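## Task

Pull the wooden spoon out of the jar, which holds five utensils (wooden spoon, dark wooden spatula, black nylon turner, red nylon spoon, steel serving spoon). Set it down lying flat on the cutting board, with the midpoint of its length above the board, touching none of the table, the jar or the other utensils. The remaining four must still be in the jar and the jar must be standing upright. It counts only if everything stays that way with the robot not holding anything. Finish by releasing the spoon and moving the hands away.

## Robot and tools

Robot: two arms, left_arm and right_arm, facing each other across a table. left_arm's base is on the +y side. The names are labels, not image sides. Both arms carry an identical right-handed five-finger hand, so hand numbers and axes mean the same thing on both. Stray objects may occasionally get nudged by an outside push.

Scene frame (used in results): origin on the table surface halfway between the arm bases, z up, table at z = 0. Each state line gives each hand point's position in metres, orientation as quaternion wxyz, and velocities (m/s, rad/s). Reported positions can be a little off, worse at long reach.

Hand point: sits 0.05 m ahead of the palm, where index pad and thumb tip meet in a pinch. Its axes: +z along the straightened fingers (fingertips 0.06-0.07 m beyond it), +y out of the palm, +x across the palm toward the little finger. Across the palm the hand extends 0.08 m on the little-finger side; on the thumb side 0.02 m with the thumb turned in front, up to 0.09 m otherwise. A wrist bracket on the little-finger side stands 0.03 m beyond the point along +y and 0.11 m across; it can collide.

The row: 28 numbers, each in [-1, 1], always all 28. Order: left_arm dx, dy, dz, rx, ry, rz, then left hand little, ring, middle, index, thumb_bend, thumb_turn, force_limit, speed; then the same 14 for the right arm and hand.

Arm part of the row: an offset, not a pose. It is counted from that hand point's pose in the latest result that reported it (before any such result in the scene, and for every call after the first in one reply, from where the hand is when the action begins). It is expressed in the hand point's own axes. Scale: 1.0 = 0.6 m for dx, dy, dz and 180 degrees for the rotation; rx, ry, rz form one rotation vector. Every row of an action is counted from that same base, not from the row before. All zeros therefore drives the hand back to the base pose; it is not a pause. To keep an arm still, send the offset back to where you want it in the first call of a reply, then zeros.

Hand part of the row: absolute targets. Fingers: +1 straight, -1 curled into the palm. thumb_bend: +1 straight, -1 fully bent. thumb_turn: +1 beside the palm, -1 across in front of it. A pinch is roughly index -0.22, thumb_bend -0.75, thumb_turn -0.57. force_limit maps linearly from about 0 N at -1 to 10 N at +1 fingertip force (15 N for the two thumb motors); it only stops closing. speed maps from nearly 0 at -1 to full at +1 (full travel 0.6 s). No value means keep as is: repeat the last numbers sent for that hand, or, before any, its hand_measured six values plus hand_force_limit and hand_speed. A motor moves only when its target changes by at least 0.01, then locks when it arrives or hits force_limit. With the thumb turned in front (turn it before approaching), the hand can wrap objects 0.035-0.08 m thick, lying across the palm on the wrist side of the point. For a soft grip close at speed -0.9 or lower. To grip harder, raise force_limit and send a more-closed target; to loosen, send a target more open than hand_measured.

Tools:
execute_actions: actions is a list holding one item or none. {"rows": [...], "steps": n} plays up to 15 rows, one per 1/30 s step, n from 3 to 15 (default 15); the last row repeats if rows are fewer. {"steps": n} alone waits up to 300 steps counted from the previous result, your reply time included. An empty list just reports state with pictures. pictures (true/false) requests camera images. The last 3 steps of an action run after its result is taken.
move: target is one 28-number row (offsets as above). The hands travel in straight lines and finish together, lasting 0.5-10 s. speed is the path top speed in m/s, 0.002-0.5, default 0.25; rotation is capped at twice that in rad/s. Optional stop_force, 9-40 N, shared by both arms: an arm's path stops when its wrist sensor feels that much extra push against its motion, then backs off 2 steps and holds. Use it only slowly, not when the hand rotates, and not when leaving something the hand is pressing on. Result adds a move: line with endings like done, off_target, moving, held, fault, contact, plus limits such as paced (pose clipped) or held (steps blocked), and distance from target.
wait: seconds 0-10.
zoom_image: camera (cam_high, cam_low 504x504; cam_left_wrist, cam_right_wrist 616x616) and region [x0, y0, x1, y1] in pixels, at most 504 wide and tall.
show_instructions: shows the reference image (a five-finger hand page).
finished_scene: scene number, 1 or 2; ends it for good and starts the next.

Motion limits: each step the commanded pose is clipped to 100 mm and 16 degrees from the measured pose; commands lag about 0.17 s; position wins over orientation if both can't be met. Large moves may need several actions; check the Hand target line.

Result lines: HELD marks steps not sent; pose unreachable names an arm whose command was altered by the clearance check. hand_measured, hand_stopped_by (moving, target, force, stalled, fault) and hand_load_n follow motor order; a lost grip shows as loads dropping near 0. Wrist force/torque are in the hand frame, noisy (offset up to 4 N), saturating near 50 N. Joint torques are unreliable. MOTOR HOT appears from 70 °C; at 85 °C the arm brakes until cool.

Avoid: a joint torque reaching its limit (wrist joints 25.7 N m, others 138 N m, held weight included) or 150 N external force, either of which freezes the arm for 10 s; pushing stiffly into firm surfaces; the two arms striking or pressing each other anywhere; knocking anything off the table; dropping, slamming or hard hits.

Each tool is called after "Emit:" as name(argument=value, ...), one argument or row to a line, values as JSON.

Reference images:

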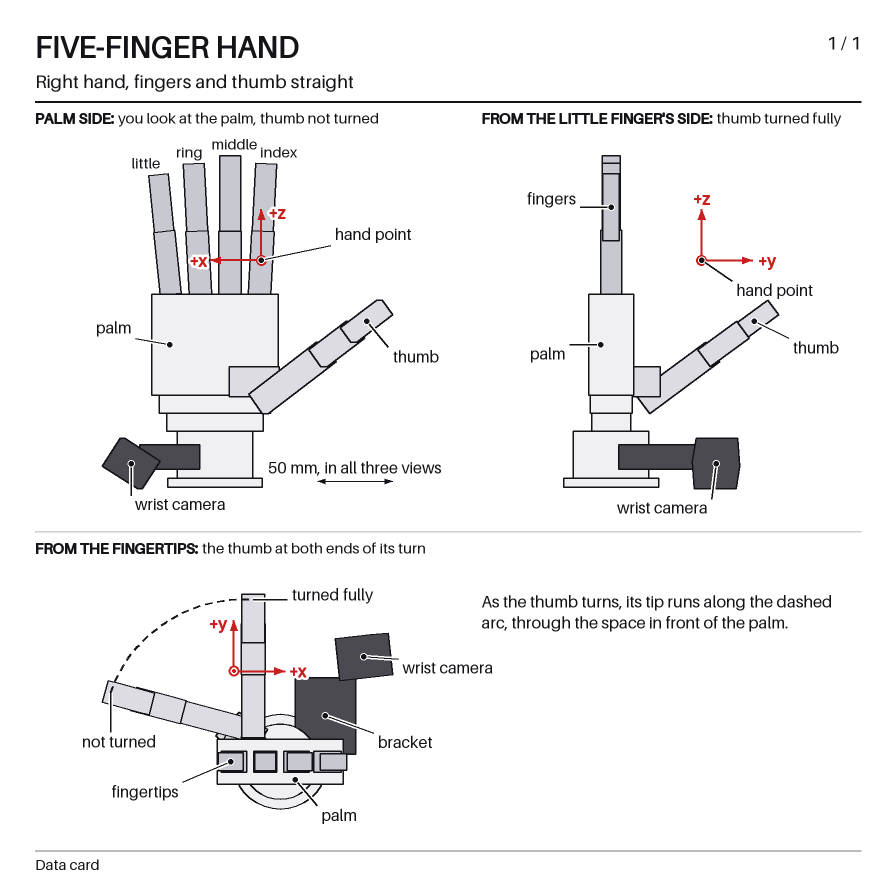

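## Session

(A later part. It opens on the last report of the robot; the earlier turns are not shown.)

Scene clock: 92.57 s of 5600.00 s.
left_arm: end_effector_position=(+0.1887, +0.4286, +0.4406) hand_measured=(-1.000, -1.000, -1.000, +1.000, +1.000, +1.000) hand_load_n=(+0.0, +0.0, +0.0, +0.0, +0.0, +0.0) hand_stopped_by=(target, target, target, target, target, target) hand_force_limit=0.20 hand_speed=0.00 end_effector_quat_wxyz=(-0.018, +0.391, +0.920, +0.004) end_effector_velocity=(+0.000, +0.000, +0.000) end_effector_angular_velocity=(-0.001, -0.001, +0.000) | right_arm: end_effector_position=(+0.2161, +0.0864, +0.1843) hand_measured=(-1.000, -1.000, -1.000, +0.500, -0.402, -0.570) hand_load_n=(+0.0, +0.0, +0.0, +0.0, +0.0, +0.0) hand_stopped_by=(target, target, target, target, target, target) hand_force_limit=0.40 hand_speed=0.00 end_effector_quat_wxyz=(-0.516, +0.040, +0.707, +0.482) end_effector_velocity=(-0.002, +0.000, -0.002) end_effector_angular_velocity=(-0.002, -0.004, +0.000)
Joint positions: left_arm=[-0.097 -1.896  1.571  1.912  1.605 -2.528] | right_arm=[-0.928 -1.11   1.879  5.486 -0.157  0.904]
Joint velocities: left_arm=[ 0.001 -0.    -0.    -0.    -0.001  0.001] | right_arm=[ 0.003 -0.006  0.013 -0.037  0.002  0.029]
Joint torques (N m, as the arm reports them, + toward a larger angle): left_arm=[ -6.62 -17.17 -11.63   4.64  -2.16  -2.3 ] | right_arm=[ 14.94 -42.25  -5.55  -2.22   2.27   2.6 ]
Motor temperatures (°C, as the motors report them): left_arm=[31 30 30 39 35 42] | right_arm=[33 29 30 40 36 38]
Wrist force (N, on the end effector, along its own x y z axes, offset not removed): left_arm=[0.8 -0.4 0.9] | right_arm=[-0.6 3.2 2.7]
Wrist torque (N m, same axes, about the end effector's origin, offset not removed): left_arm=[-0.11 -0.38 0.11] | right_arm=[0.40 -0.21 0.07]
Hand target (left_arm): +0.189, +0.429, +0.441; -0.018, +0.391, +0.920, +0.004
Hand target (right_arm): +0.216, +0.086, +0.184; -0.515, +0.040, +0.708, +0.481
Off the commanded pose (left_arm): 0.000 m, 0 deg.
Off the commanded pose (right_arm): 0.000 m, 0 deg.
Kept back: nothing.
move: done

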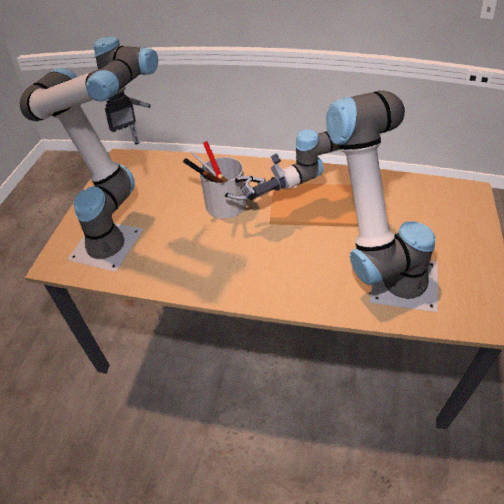

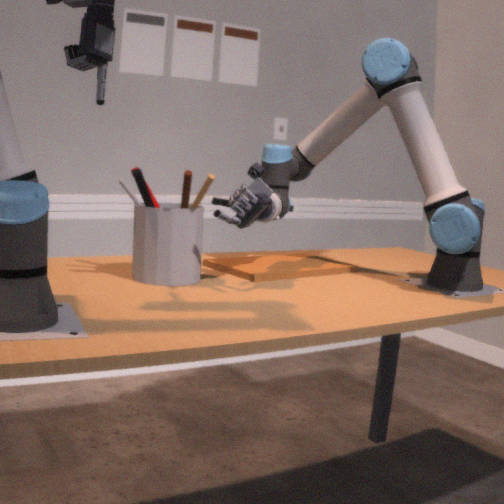

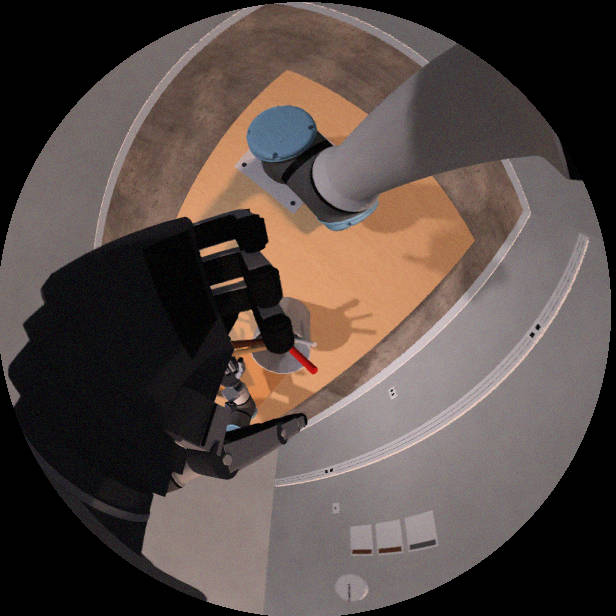

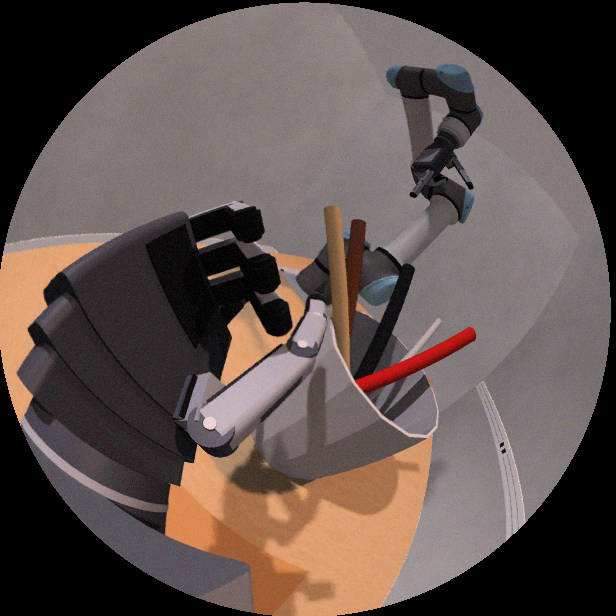

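Emit:
move(
  target=[0,0,0,0,0,0,-1,-1,-1,1,1,1,0.2,0, 0.09,0,0.08,0,0,0,-1,-1,-1,0.5,-0.4,-0.57,0.4,0],
  speed=0.06,
)

Emit:
zoom_image(
  camera="cam_left_wrist",
  region=[180, 300, 360, 460],
)

Scene clock: 94.47 s of 5600.00 s.
left_arm: end_effector_position=(+0.1887, +0.4286, +0.4406) hand_measured=(-1.000, -1.000, -1.000, +1.000, +1.000, +1.000) hand_load_n=(+0.0, +0.0, +0.0, +0.0, +0.0, +0.0) hand_stopped_by=(target, target, target, target, target, target) hand_force_limit=0.20 hand_speed=0.00 end_effector_quat_wxyz=(-0.018, +0.391, +0.920, +0.004) end_effector_velocity=(+0.000, +0.001, +0.000) end_effector_angular_velocity=(-0.002, +0.000, +0.002) | right_arm: end_effector_position=(+0.1581, +0.0971, +0.2254) hand_measured=(-1.000, -1.000, -1.000, +0.500, -0.402, -0.570) hand_load_n=(+0.0, +0.0, +0.0, +0.0, +0.0, +0.0) hand_stopped_by=(target, target, target, target, target, target) hand_force_limit=0.40 hand_speed=0.00 end_effector_quat_wxyz=(-0.516, +0.040, +0.707, +0.482) end_effector_velocity=(-0.001, +0.000, +0.001) end_effector_angular_velocity=(-0.001, -0.000, -0.002)
Joint positions: left_arm=[-0.097 -1.896  1.571  1.912  1.605 -2.528] | right_arm=[-0.833 -1.234  1.933  5.524 -0.061  0.936]
Joint velocities: left_arm=[ 0.    -0.001  0.    -0.    -0.    -0.002] | right_arm=[ 0.003 -0.008  0.006 -0.018  0.005  0.02 ]
Joint torques (N m, as the arm reports them, + toward a larger angle): left_arm=[ -7.26 -17.29 -11.57   4.63  -2.12  -2.27] | right_arm=[ 11.11 -37.4   -7.39  -2.85   1.99   2.51]
Motor temperatures (°C, as the motors report them): left_arm=[31 30 30 39 35 42] | right_arm=[33 29 30 40 36 38]
Wrist force (N, on the end effector, along its own x y z axes, offset not removed): left_arm=[-0.8 -1.0 -0.2] | right_arm=[0.8 2.6 3.0]
Wrist torque (N m, same axes, about the end effector's origin, offset not removed): left_arm=[-0.14 -0.12 0.02] | right_arm=[0.36 -0.36 0.11]
Hand target (left_arm): +0.189, +0.429, +0.441; -0.018, +0.391, +0.920, +0.004
Hand target (right_arm): +0.158, +0.097, +0.226; -0.516, +0.040, +0.707, +0.482
Off the commanded pose (left_arm): 0.000 m, 0 deg.
Off the commanded pose (right_arm): 0.000 m, 0 deg.
Kept back: nothing.
move: done

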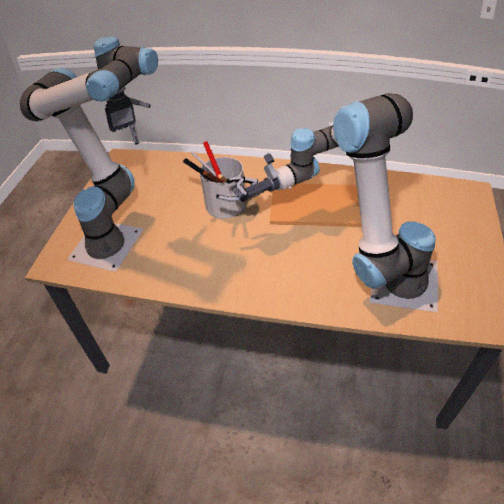

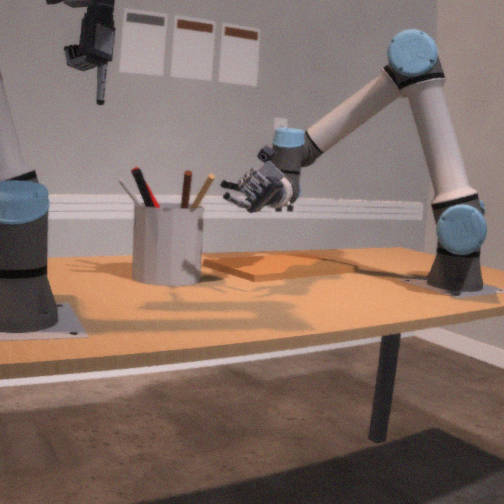

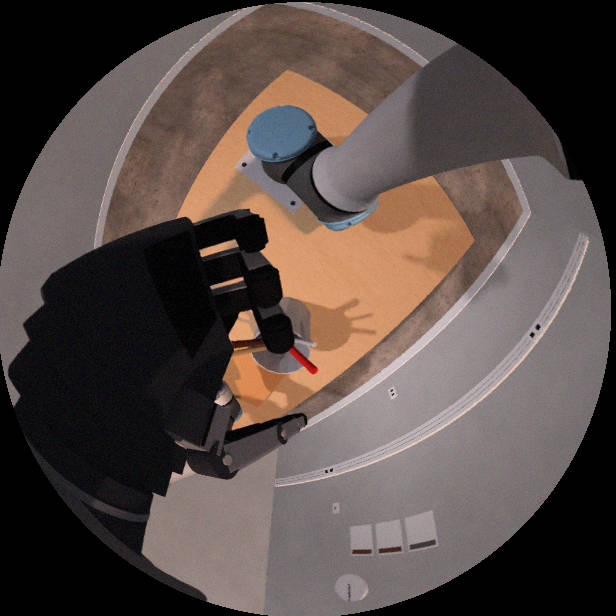

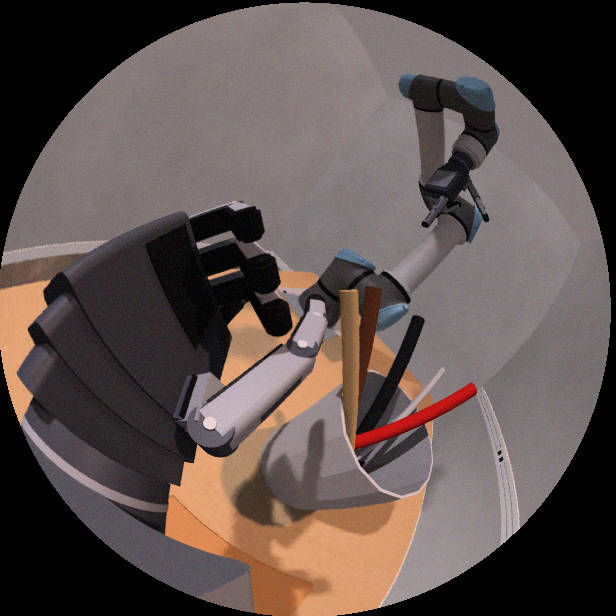

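Region (180, 300, 360, 460) of cam_left_wrist's 616x616 image, scaled by 2.800, with more detail than that image has.

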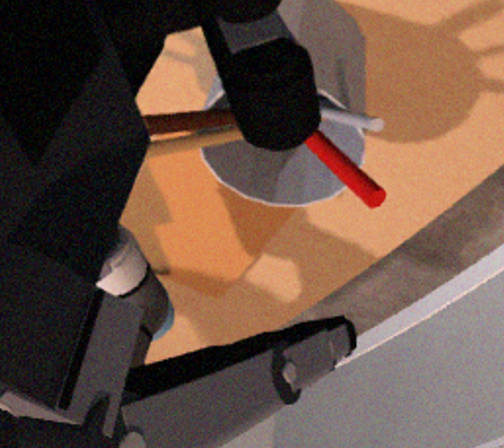

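Emit:
move(
  target=[0,0,0,0,0,0,-1,-1,-1,1,1,1,0.2,0, 0.04,0,0.03,0,0,0,-1,-1,-1,0.5,-0.4,-0.57,0.4,0],
  speed=0.04,
)

Scene clock: 96.00 s of 5600.00 s.
left_arm: end_effector_position=(+0.1887, +0.4286, +0.4406) hand_measured=(-1.000, -1.000, -1.000, +1.000, +1.000, +1.000) hand_load_n=(+0.0, +0.0, +0.0, +0.0, +0.0, +0.0) hand_stopped_by=(target, target, target, target, target, target) hand_force_limit=0.20 hand_speed=0.00 end_effector_quat_wxyz=(-0.018, +0.391, +0.920, +0.004) end_effector_velocity=(-0.000, +0.000, +0.000) end_effector_angular_velocity=(+0.001, +0.001, +0.002) | right_arm: end_effector_position=(+0.1347, +0.0994, +0.2436) hand_measured=(-1.000, -1.000, -1.000, +0.500, -0.402, -0.570) hand_load_n=(+0.0, +0.0, +0.0, +0.0, +0.0, +0.0) hand_stopped_by=(target, target, target, target, target, target) hand_force_limit=0.40 hand_speed=0.00 end_effector_quat_wxyz=(-0.516, +0.040, +0.707, +0.482) end_effector_velocity=(-0.003, +0.001, +0.001) end_effector_angular_velocity=(-0.001, +0.001, +0.002)
Joint positions: left_arm=[-0.097 -1.896  1.571  1.912  1.605 -2.528] | right_arm=[-0.794 -1.288  1.953  5.529 -0.023  0.965]
Joint velocities: left_arm=[ 0.001  0.001 -0.     0.001  0.002 -0.001] | right_arm=[ 0.006 -0.008  0.008 -0.025  0.004  0.027]
Joint torques (N m, as the arm reports them, + toward a larger angle): left_arm=[ -7.32 -17.5  -10.96   4.68  -2.17  -2.36] | right_arm=[ 15.14 -33.98  -8.24  -2.86   2.2    2.65]
Motor temperatures (°C, as the motors report them): left_arm=[31 30 30 39 35 42] | right_arm=[33 29 30 40 36 38]
Wrist force (N, on the end effector, along its own x y z axes, offset not removed): left_arm=[0.7 -1.3 0.8] | right_arm=[1.4 1.9 3.0]
Wrist torque (N m, same axes, about the end effector's origin, offset not removed): left_arm=[-0.19 -0.33 0.16] | right_arm=[0.18 -0.45 0.13]
Hand target (left_arm): +0.189, +0.429, +0.441; -0.018, +0.391, +0.920, +0.004
Hand target (right_arm): +0.134, +0.099, +0.244; -0.516, +0.040, +0.707, +0.482
Off the commanded pose (left_arm): 0.000 m, 0 deg.
Off the commanded pose (right_arm): 0.000 m, 0 deg.
Kept back: nothing.
move: done

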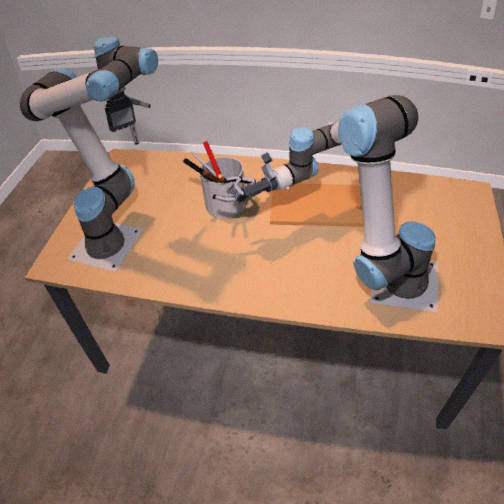

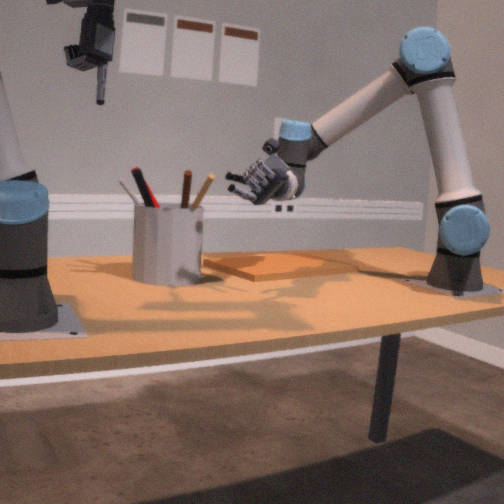

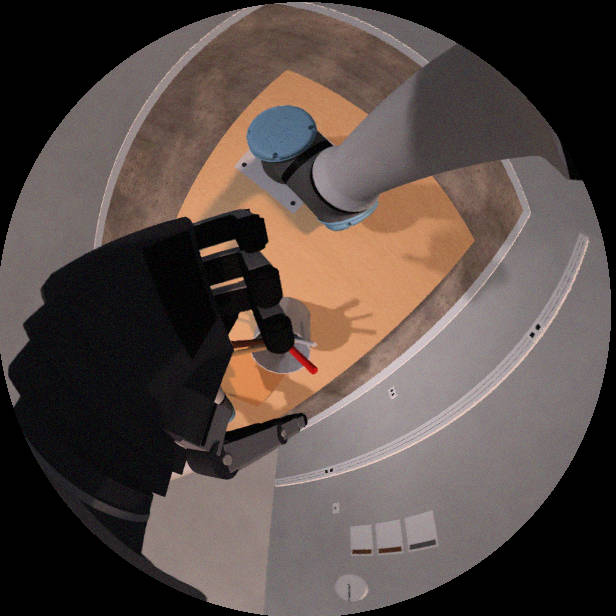

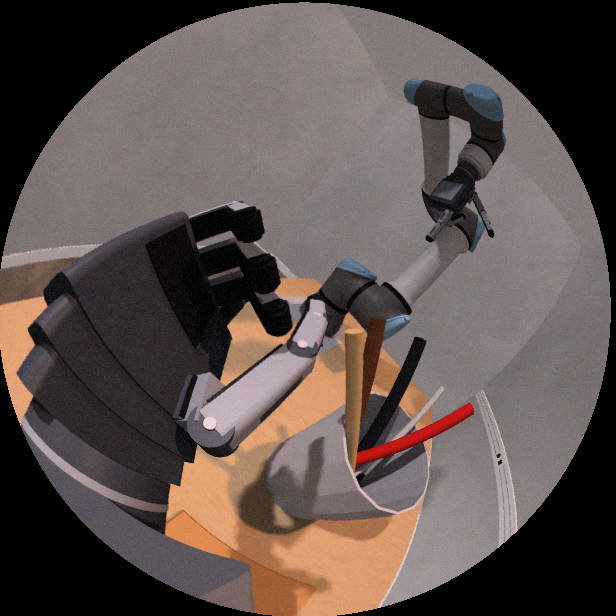

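Emit:
move(
  target=[0,0,0,0,0,0,-1,-1,-1,1,1,1,0.2,0, -0.07,0,0.03,0,0,0,-1,-1,-1,0.5,-0.4,-0.57,0.4,0],
  speed=0.04,
)

Scene clock: 97.80 s of 5600.00 s.
left_arm: end_effector_position=(+0.1887, +0.4286, +0.4406) hand_measured=(-1.000, -1.000, -1.000, +1.000, +1.000, +1.000) hand_load_n=(+0.0, +0.0, +0.0, +0.0, +0.0, +0.0) hand_stopped_by=(target, target, target, target, target, target) hand_force_limit=0.20 hand_speed=0.00 end_effector_quat_wxyz=(-0.018, +0.391, +0.920, +0.004) end_effector_velocity=(+0.000, +0.001, +0.000) end_effector_angular_velocity=(+0.001, -0.001, +0.003) | right_arm: end_effector_position=(+0.1417, +0.1307, +0.2115) hand_measured=(-1.000, -1.000, -1.000, +0.500, -0.402, -0.570) hand_load_n=(+0.0, +0.0, +0.0, +0.0, +0.0, +0.0) hand_stopped_by=(target, target, target, target, target, target) hand_force_limit=0.40 hand_speed=0.00 end_effector_quat_wxyz=(-0.517, +0.040, +0.706, +0.483) end_effector_velocity=(+0.001, +0.002, -0.002) end_effector_angular_velocity=(-0.002, +0.001, -0.001)
Joint positions: left_arm=[-0.097 -1.896  1.571  1.912  1.605 -2.528] | right_arm=[-0.754 -1.172  1.891  5.485  0.017  0.955]
Joint velocities: left_arm=[ 0.001 -0.     0.     0.001 -0.001 -0.002] | right_arm=[ 0.002  0.011 -0.012  0.028  0.003 -0.025]
Joint torques (N m, as the arm reports them, + toward a larger angle): left_arm=[ -7.4  -16.84 -11.87   4.64  -2.12  -2.31] | right_arm=[ 13.47 -22.78 -26.53   2.53   2.39  -2.8 ]
Motor temperatures (°C, as the motors report them): left_arm=[31 30 30 39 35 42] | right_arm=[33 29 30 40 36 38]
Wrist force (N, on the end effector, along its own x y z axes, offset not removed): left_arm=[1.0 -1.7 -0.4] | right_arm=[-0.2 3.2 0.9]
Wrist torque (N m, same axes, about the end effector's origin, offset not removed): left_arm=[-0.14 -0.47 0.05] | right_arm=[0.60 -0.07 0.12]
Hand target (left_arm): +0.189, +0.429, +0.441; -0.018, +0.391, +0.920, +0.004
Hand target (right_arm): +0.142, +0.131, +0.211; -0.517, +0.040, +0.706, +0.483
Off the commanded pose (left_arm): 0.000 m, 0 deg.
Off the commanded pose (right_arm): 0.000 m, 0 deg.
Kept back: nothing.
move: done

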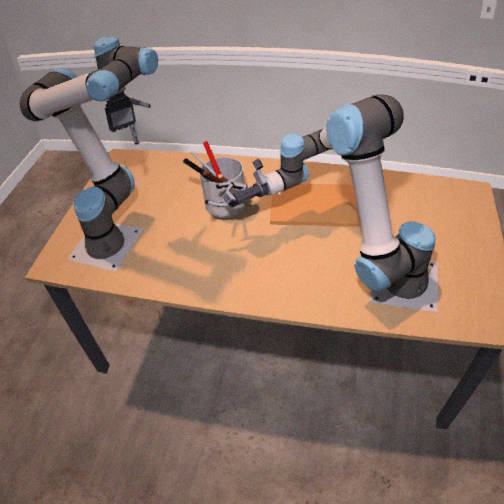

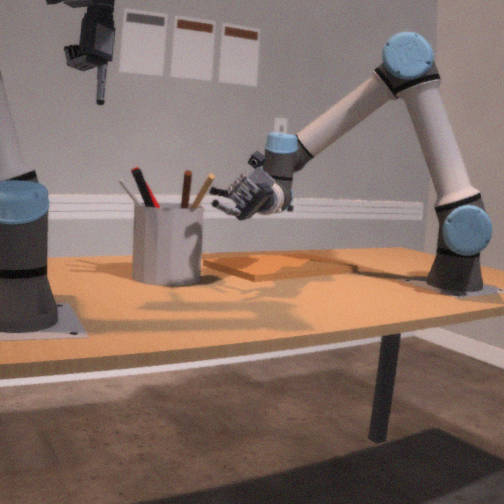

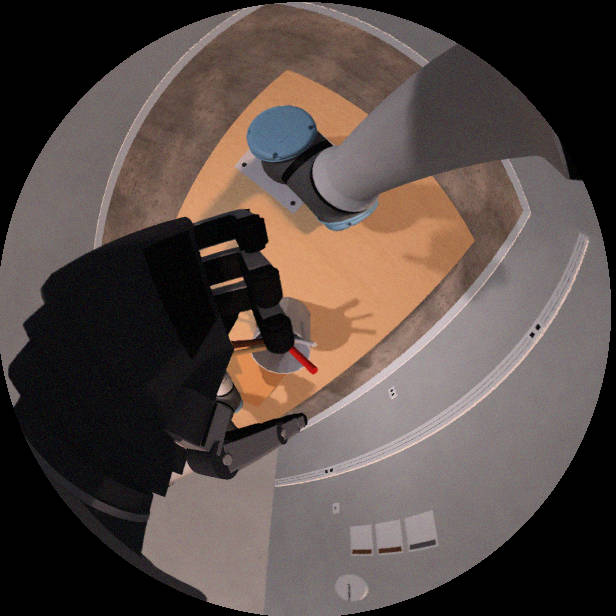

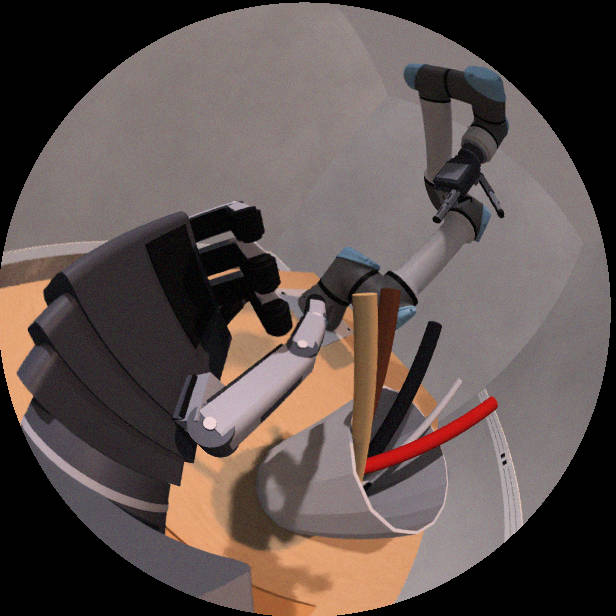

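Emit:
move(
  target=[0,0,0,0,0,0,-1,-1,-1,1,1,1,0.2,0, 0,0.03,0,0,0,0,-1,-1,-1,0.5,-0.4,-0.57,0.4,0],
  speed=0.02,
)

Emit:
zoom_image(
  camera="cam_left_wrist",
  region=[180,300,360,460],
)

Scene clock: 100.20 s of 5600.00 s.
left_arm: end_effector_position=(+0.1887, +0.4286, +0.4406) hand_measured=(-1.000, -1.000, -1.000, +1.000, +1.000, +1.000) hand_load_n=(+0.0, +0.0, +0.0, +0.0, +0.0, +0.0) hand_stopped_by=(target, target, target, target, target, target) hand_force_limit=0.20 hand_speed=0.00 end_effector_quat_wxyz=(-0.018, +0.391, +0.920, +0.004) end_effector_velocity=(+0.000, -0.000, -0.000) end_effector_angular_velocity=(+0.001, -0.002, +0.001) | right_arm: end_effector_position=(+0.1515, +0.1401, +0.2228) hand_measured=(-1.000, -1.000, -1.000, +0.500, -0.402, -0.570) hand_load_n=(+0.0, +0.0, +0.0, +0.0, +0.0, +0.0) hand_stopped_by=(target, target, target, target, target, target) hand_force_limit=0.40 hand_speed=0.00 end_effector_quat_wxyz=(-0.517, +0.040, +0.705, +0.483) end_effector_velocity=(+0.002, +0.001, +0.002) end_effector_angular_velocity=(-0.002, +0.002, -0.003)
Joint positions: left_arm=[-0.097 -1.896  1.571  1.912  1.605 -2.528] | right_arm=[-0.754 -1.168  1.848  5.504  0.016  0.975]
Joint velocities: left_arm=[-0.     0.001  0.     0.    -0.001 -0.001] | right_arm=[-0.001  0.001 -0.007  0.005  0.001  0.004]
Joint torques (N m, as the arm reports them, + toward a larger angle): left_arm=[ -6.96 -16.96 -10.92   4.63  -2.1   -2.3 ] | right_arm=[-13.58 -22.33 -27.26   2.35  -1.48   2.68]
Motor temperatures (°C, as the motors report them): left_arm=[31 30 30 39 35 42] | right_arm=[33 29 30 40 36 38]
Wrist force (N, on the end effector, along its own x y z axes, offset not removed): left_arm=[-0.2 -0.9 1.0] | right_arm=[1.0 1.5 1.5]
Wrist torque (N m, same axes, about the end effector's origin, offset not removed): left_arm=[-0.09 -0.24 0.04] | right_arm=[0.28 -0.27 -0.02]
Hand target (left_arm): +0.189, +0.429, +0.441; -0.018, +0.391, +0.920, +0.004
Hand target (right_arm): +0.152, +0.140, +0.223; -0.517, +0.040, +0.705, +0.483
Off the commanded pose (left_arm): 0.000 m, 0 deg.
Off the commanded pose (right_arm): 0.000 m, 0 deg.
Kept back: nothing.
move: done

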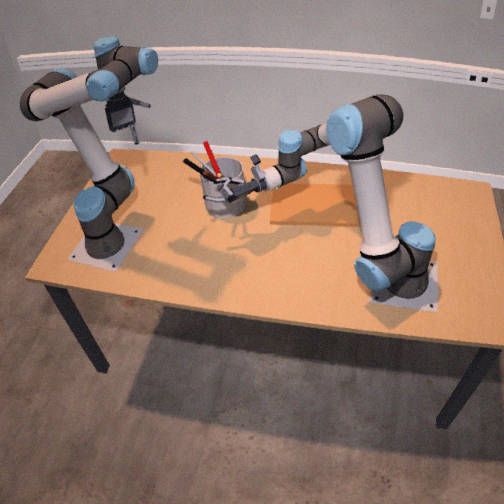

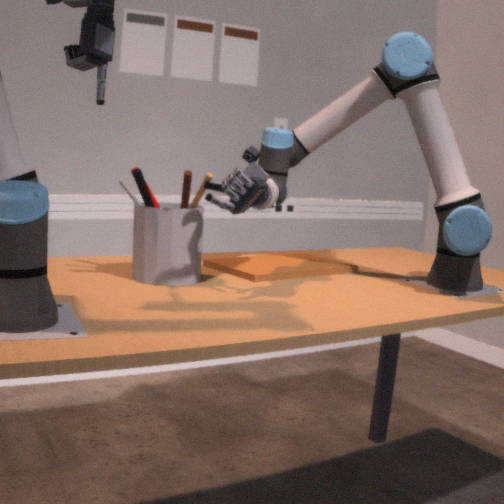

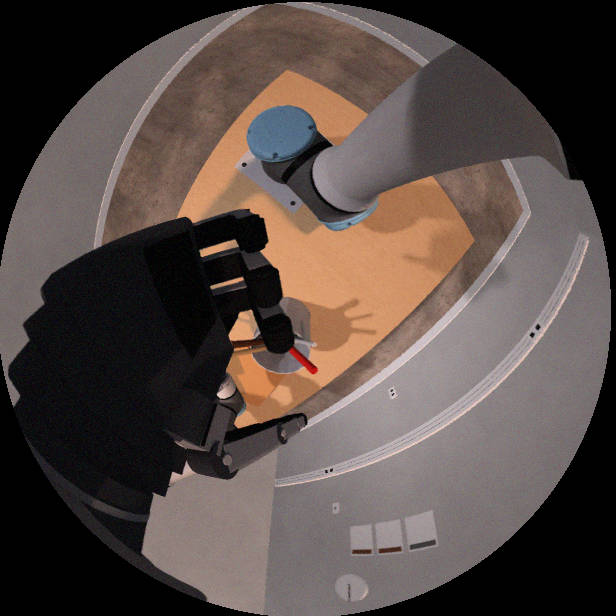

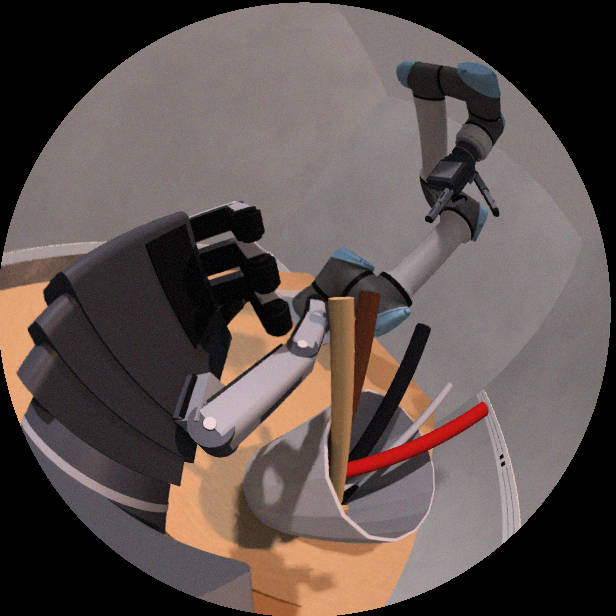

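Region (180, 300, 360, 460) of cam_left_wrist's 616x616 image, scaled by 2.800, with more detail than that image has.

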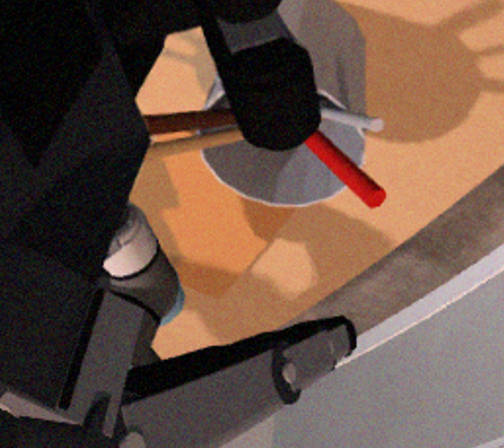

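Emit:
move(
  target=[0,0,0,0,0,0,-1,-1,-1,1,1,1,0.2,0, -0.03,0,0.045,0,0,0,-1,-1,-1,0.5,-0.4,-0.57,0.4,0],
  speed=0.02,
)

Scene clock: 102.37 s of 5600.00 s.
left_arm: end_effector_position=(+0.1887, +0.4286, +0.4406) hand_measured=(-1.000, -1.000, -1.000, +1.000, +1.000, +1.000) hand_load_n=(+0.0, +0.0, +0.0, +0.0, +0.0, +0.0) hand_stopped_by=(target, target, target, target, target, target) hand_force_limit=0.20 hand_speed=0.00 end_effector_quat_wxyz=(-0.018, +0.391, +0.920, +0.004) end_effector_velocity=(-0.000, -0.000, -0.000) end_effector_angular_velocity=(-0.001, +0.000, -0.003) | right_arm: end_effector_position=(+0.1412, +0.1673, +0.2092) hand_measured=(-1.000, -1.000, -1.000, +0.500, -0.402, -0.570) hand_load_n=(+0.0, +0.0, +0.0, +0.0, +0.0, +0.0) hand_stopped_by=(target, target, target, target, target, target) hand_force_limit=0.40 hand_speed=0.00 end_effector_quat_wxyz=(-0.518, +0.040, +0.705, +0.483) end_effector_velocity=(-0.001, +0.002, -0.001) end_effector_angular_velocity=(-0.001, -0.002, +0.002)
Joint positions: left_arm=[-0.097 -1.896  1.571  1.912  1.605 -2.528] | right_arm=[-0.701 -1.099  1.782  5.563  0.07   0.914]
Joint velocities: left_arm=[-0.002 -0.001  0.    -0.001 -0.     0.001] | right_arm=[ 0.004  0.01  -0.015  0.037  0.003 -0.032]
Joint torques (N m, as the arm reports them, + toward a larger angle): left_arm=[ -7.24 -16.7  -11.38   4.67  -2.17  -2.21] | right_arm=[ 12.21 -24.79 -26.41   2.08   1.91  -2.46]
Motor temperatures (°C, as the motors report them): left_arm=[31 30 30 39 35 42] | right_arm=[33 29 30 40 36 38]
Wrist force (N, on the end effector, along its own x y z axes, offset not removed): left_arm=[0.2 -1.1 0.8] | right_arm=[1.7 2.7 2.7]
Wrist torque (N m, same axes, about the end effector's origin, offset not removed): left_arm=[-0.19 -0.34 0.08] | right_arm=[0.35 -0.42 0.14]
Hand target (left_arm): +0.189, +0.429, +0.441; -0.018, +0.391, +0.920, +0.004
Hand target (right_arm): +0.141, +0.168, +0.209; -0.518, +0.040, +0.705, +0.483
Off the commanded pose (left_arm): 0.000 m, 0 deg.
Off the commanded pose (right_arm): 0.000 m, 0 deg.
Kept back: nothing.
move: done

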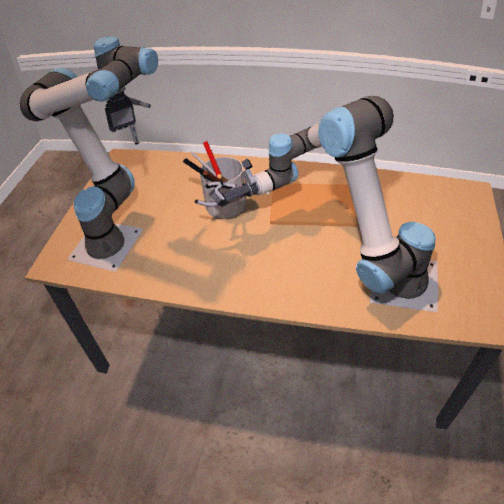

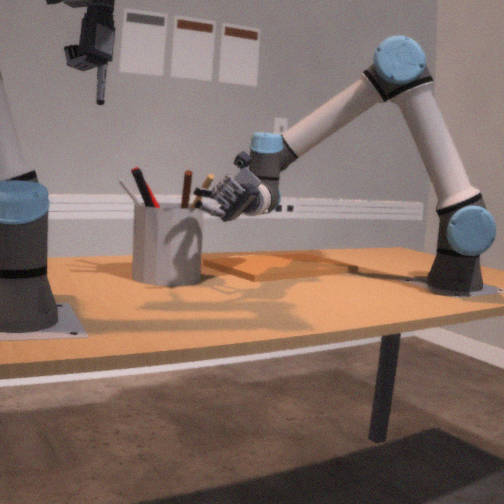

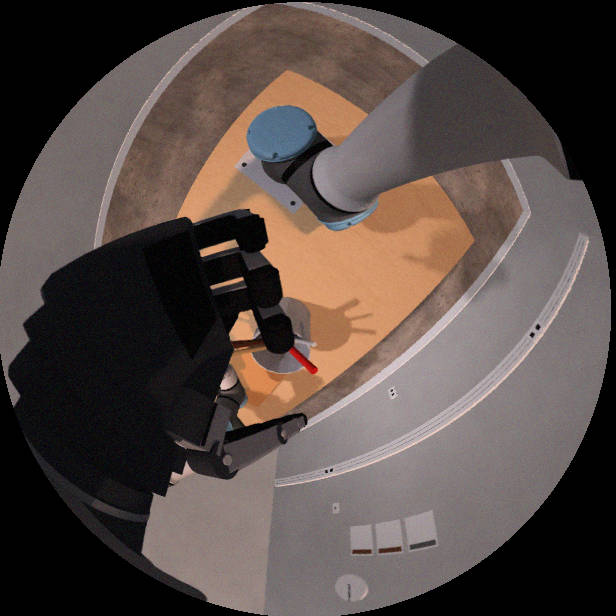

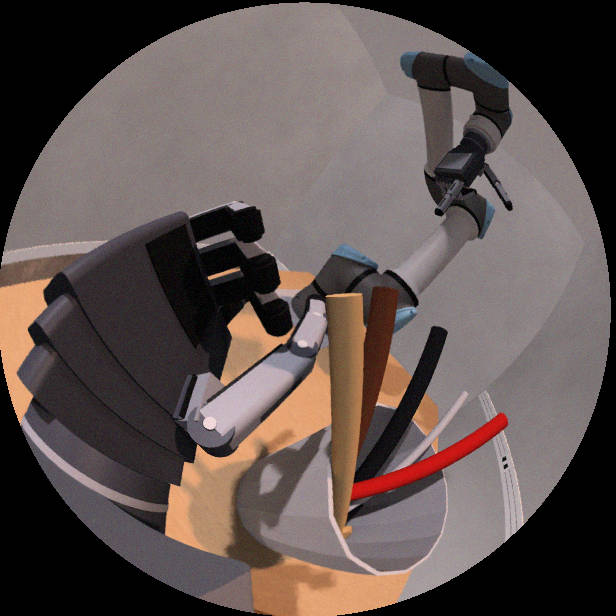

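Emit:
zoom_image(
  camera="cam_right_wrist",
  region=[220,240,420,400],
)

Emit:
zoom_image(
  camera="cam_low",
  region=[150,140,290,240],
)

Emit:
zoom_image(
  camera="cam_high",
  region=[170,130,310,240],
)

Region (220, 240, 420, 400) of cam_right_wrist's 616x616 image, scaled by 2.520, with more detail than that image has; it fills the top 403 rows of this view, and the rest is white.

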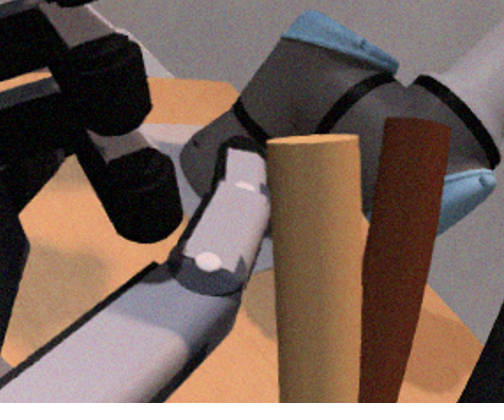

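Region (150, 140, 290, 240) of cam_low's 504x504 image, scaled by 3.600, with more detail than that image has; it fills the top 360 rows of this view, and the rest is white.

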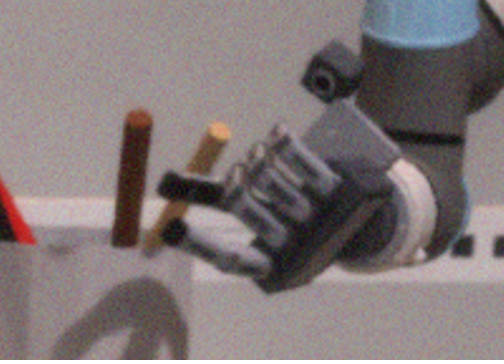

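Region (170, 130, 310, 240) of cam_high's 504x504 image, scaled by 3.600, with more detail than that image has; it fills the top 396 rows of this view, and the rest is white.

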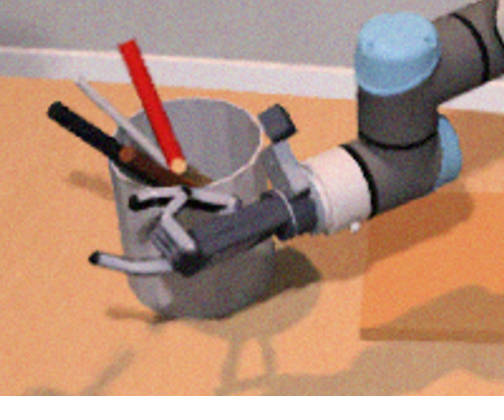

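Emit:
move(
  target=[0,0,0,0,0,0,-1,-1,-1,1,1,1,0.2,0, 0,0.012,0.01,0,0,0,-1,-1,-1,-0.6,-0.9,-0.57,0.4,-0.5],
  speed=0.02,
)

Emit:
zoom_image(
  camera="cam_low",
  region=[150,140,290,240],
)

Scene clock: 103.80 s of 5600.00 s.
left_arm: end_effector_position=(+0.1887, +0.4286, +0.4406) hand_measured=(-1.000, -1.000, -1.000, +1.000, +1.000, +1.000) hand_load_n=(+0.0, +0.0, +0.0, +0.0, +0.0, +0.0) hand_stopped_by=(target, target, target, target, target, target) hand_force_limit=0.20 hand_speed=0.00 end_effector_quat_wxyz=(-0.018, +0.391, +0.920, +0.004) end_effector_velocity=(+0.000, -0.000, +0.000) end_effector_angular_velocity=(-0.001, -0.000, +0.001) | right_arm: end_effector_position=(+0.1411, +0.1754, +0.2138) hand_measured=(-1.000, -1.000, -1.000, -0.236, -0.886, -0.570) hand_load_n=(+0.0, +0.0, +0.0, +11.0, +7.5, +0.0) hand_stopped_by=(target, target, target, force, stalled, target) hand_force_limit=0.40 hand_speed=-0.50 end_effector_quat_wxyz=(-0.518, +0.040, +0.705, +0.483) end_effector_velocity=(-0.000, +0.000, +0.000) end_effector_angular_velocity=(+0.001, -0.002, -0.000)
Joint positions: left_arm=[-0.097 -1.896  1.571  1.912  1.605 -2.528] | right_arm=[-0.69  -1.091  1.755  5.586  0.081  0.91 ]
Joint velocities: left_arm=[ 0.001 -0.    -0.    -0.    -0.001 -0.   ] | right_arm=[ 0.     0.001 -0.002  0.006  0.001 -0.006]
Joint torques (N m, as the arm reports them, + toward a larger angle): left_arm=[ -7.48 -16.78 -11.23   4.75  -2.12  -2.22] | right_arm=[ 14.03 -26.71 -24.84   2.85   2.13  -2.49]
Motor temperatures (°C, as the motors report them): left_arm=[31 30 30 39 35 42] | right_arm=[33 29 30 40 36 38]
Wrist force (N, on the end effector, along its own x y z axes, offset not removed): left_arm=[1.3 -1.7 0.9] | right_arm=[1.3 2.4 3.9]
Wrist torque (N m, same axes, about the end effector's origin, offset not removed): left_arm=[-0.30 -0.41 0.16] | right_arm=[0.23 -0.41 0.09]
Hand target (left_arm): +0.189, +0.429, +0.441; -0.018, +0.391, +0.920, +0.004
Hand target (right_arm): +0.141, +0.175, +0.214; -0.518, +0.040, +0.705, +0.483
Off the commanded pose (left_arm): 0.000 m, 0 deg.
Off the commanded pose (right_arm): 0.000 m, 0 deg.
Kept back: nothing.
move: done

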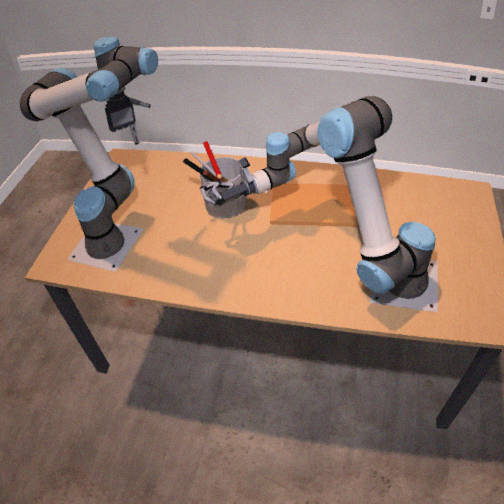

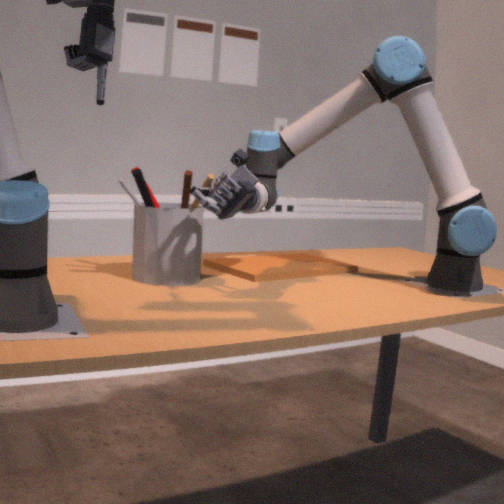

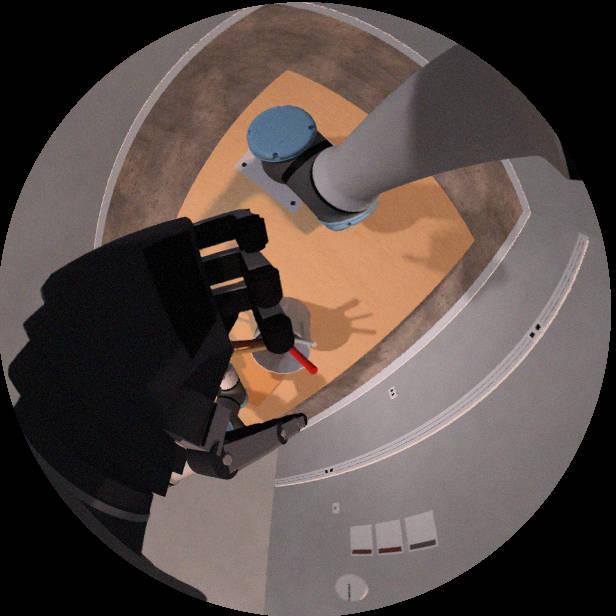

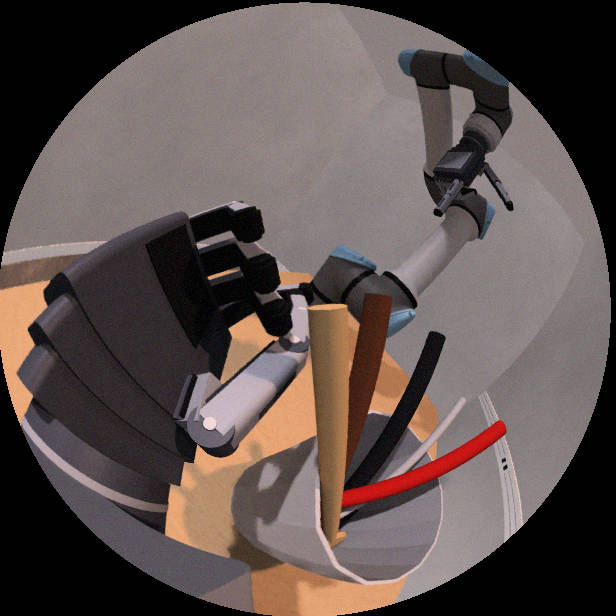

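Region (150, 140, 290, 240) of cam_low's 504x504 image, scaled by 3.600, with more detail than that image has; it fills the top 360 rows of this view, and the rest is white.

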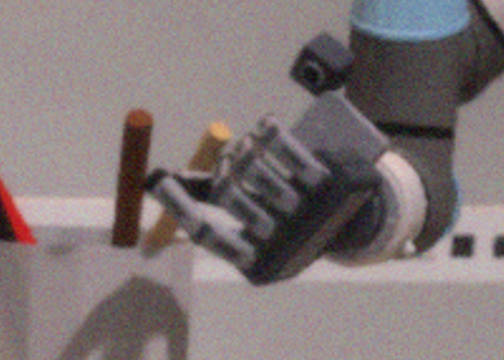

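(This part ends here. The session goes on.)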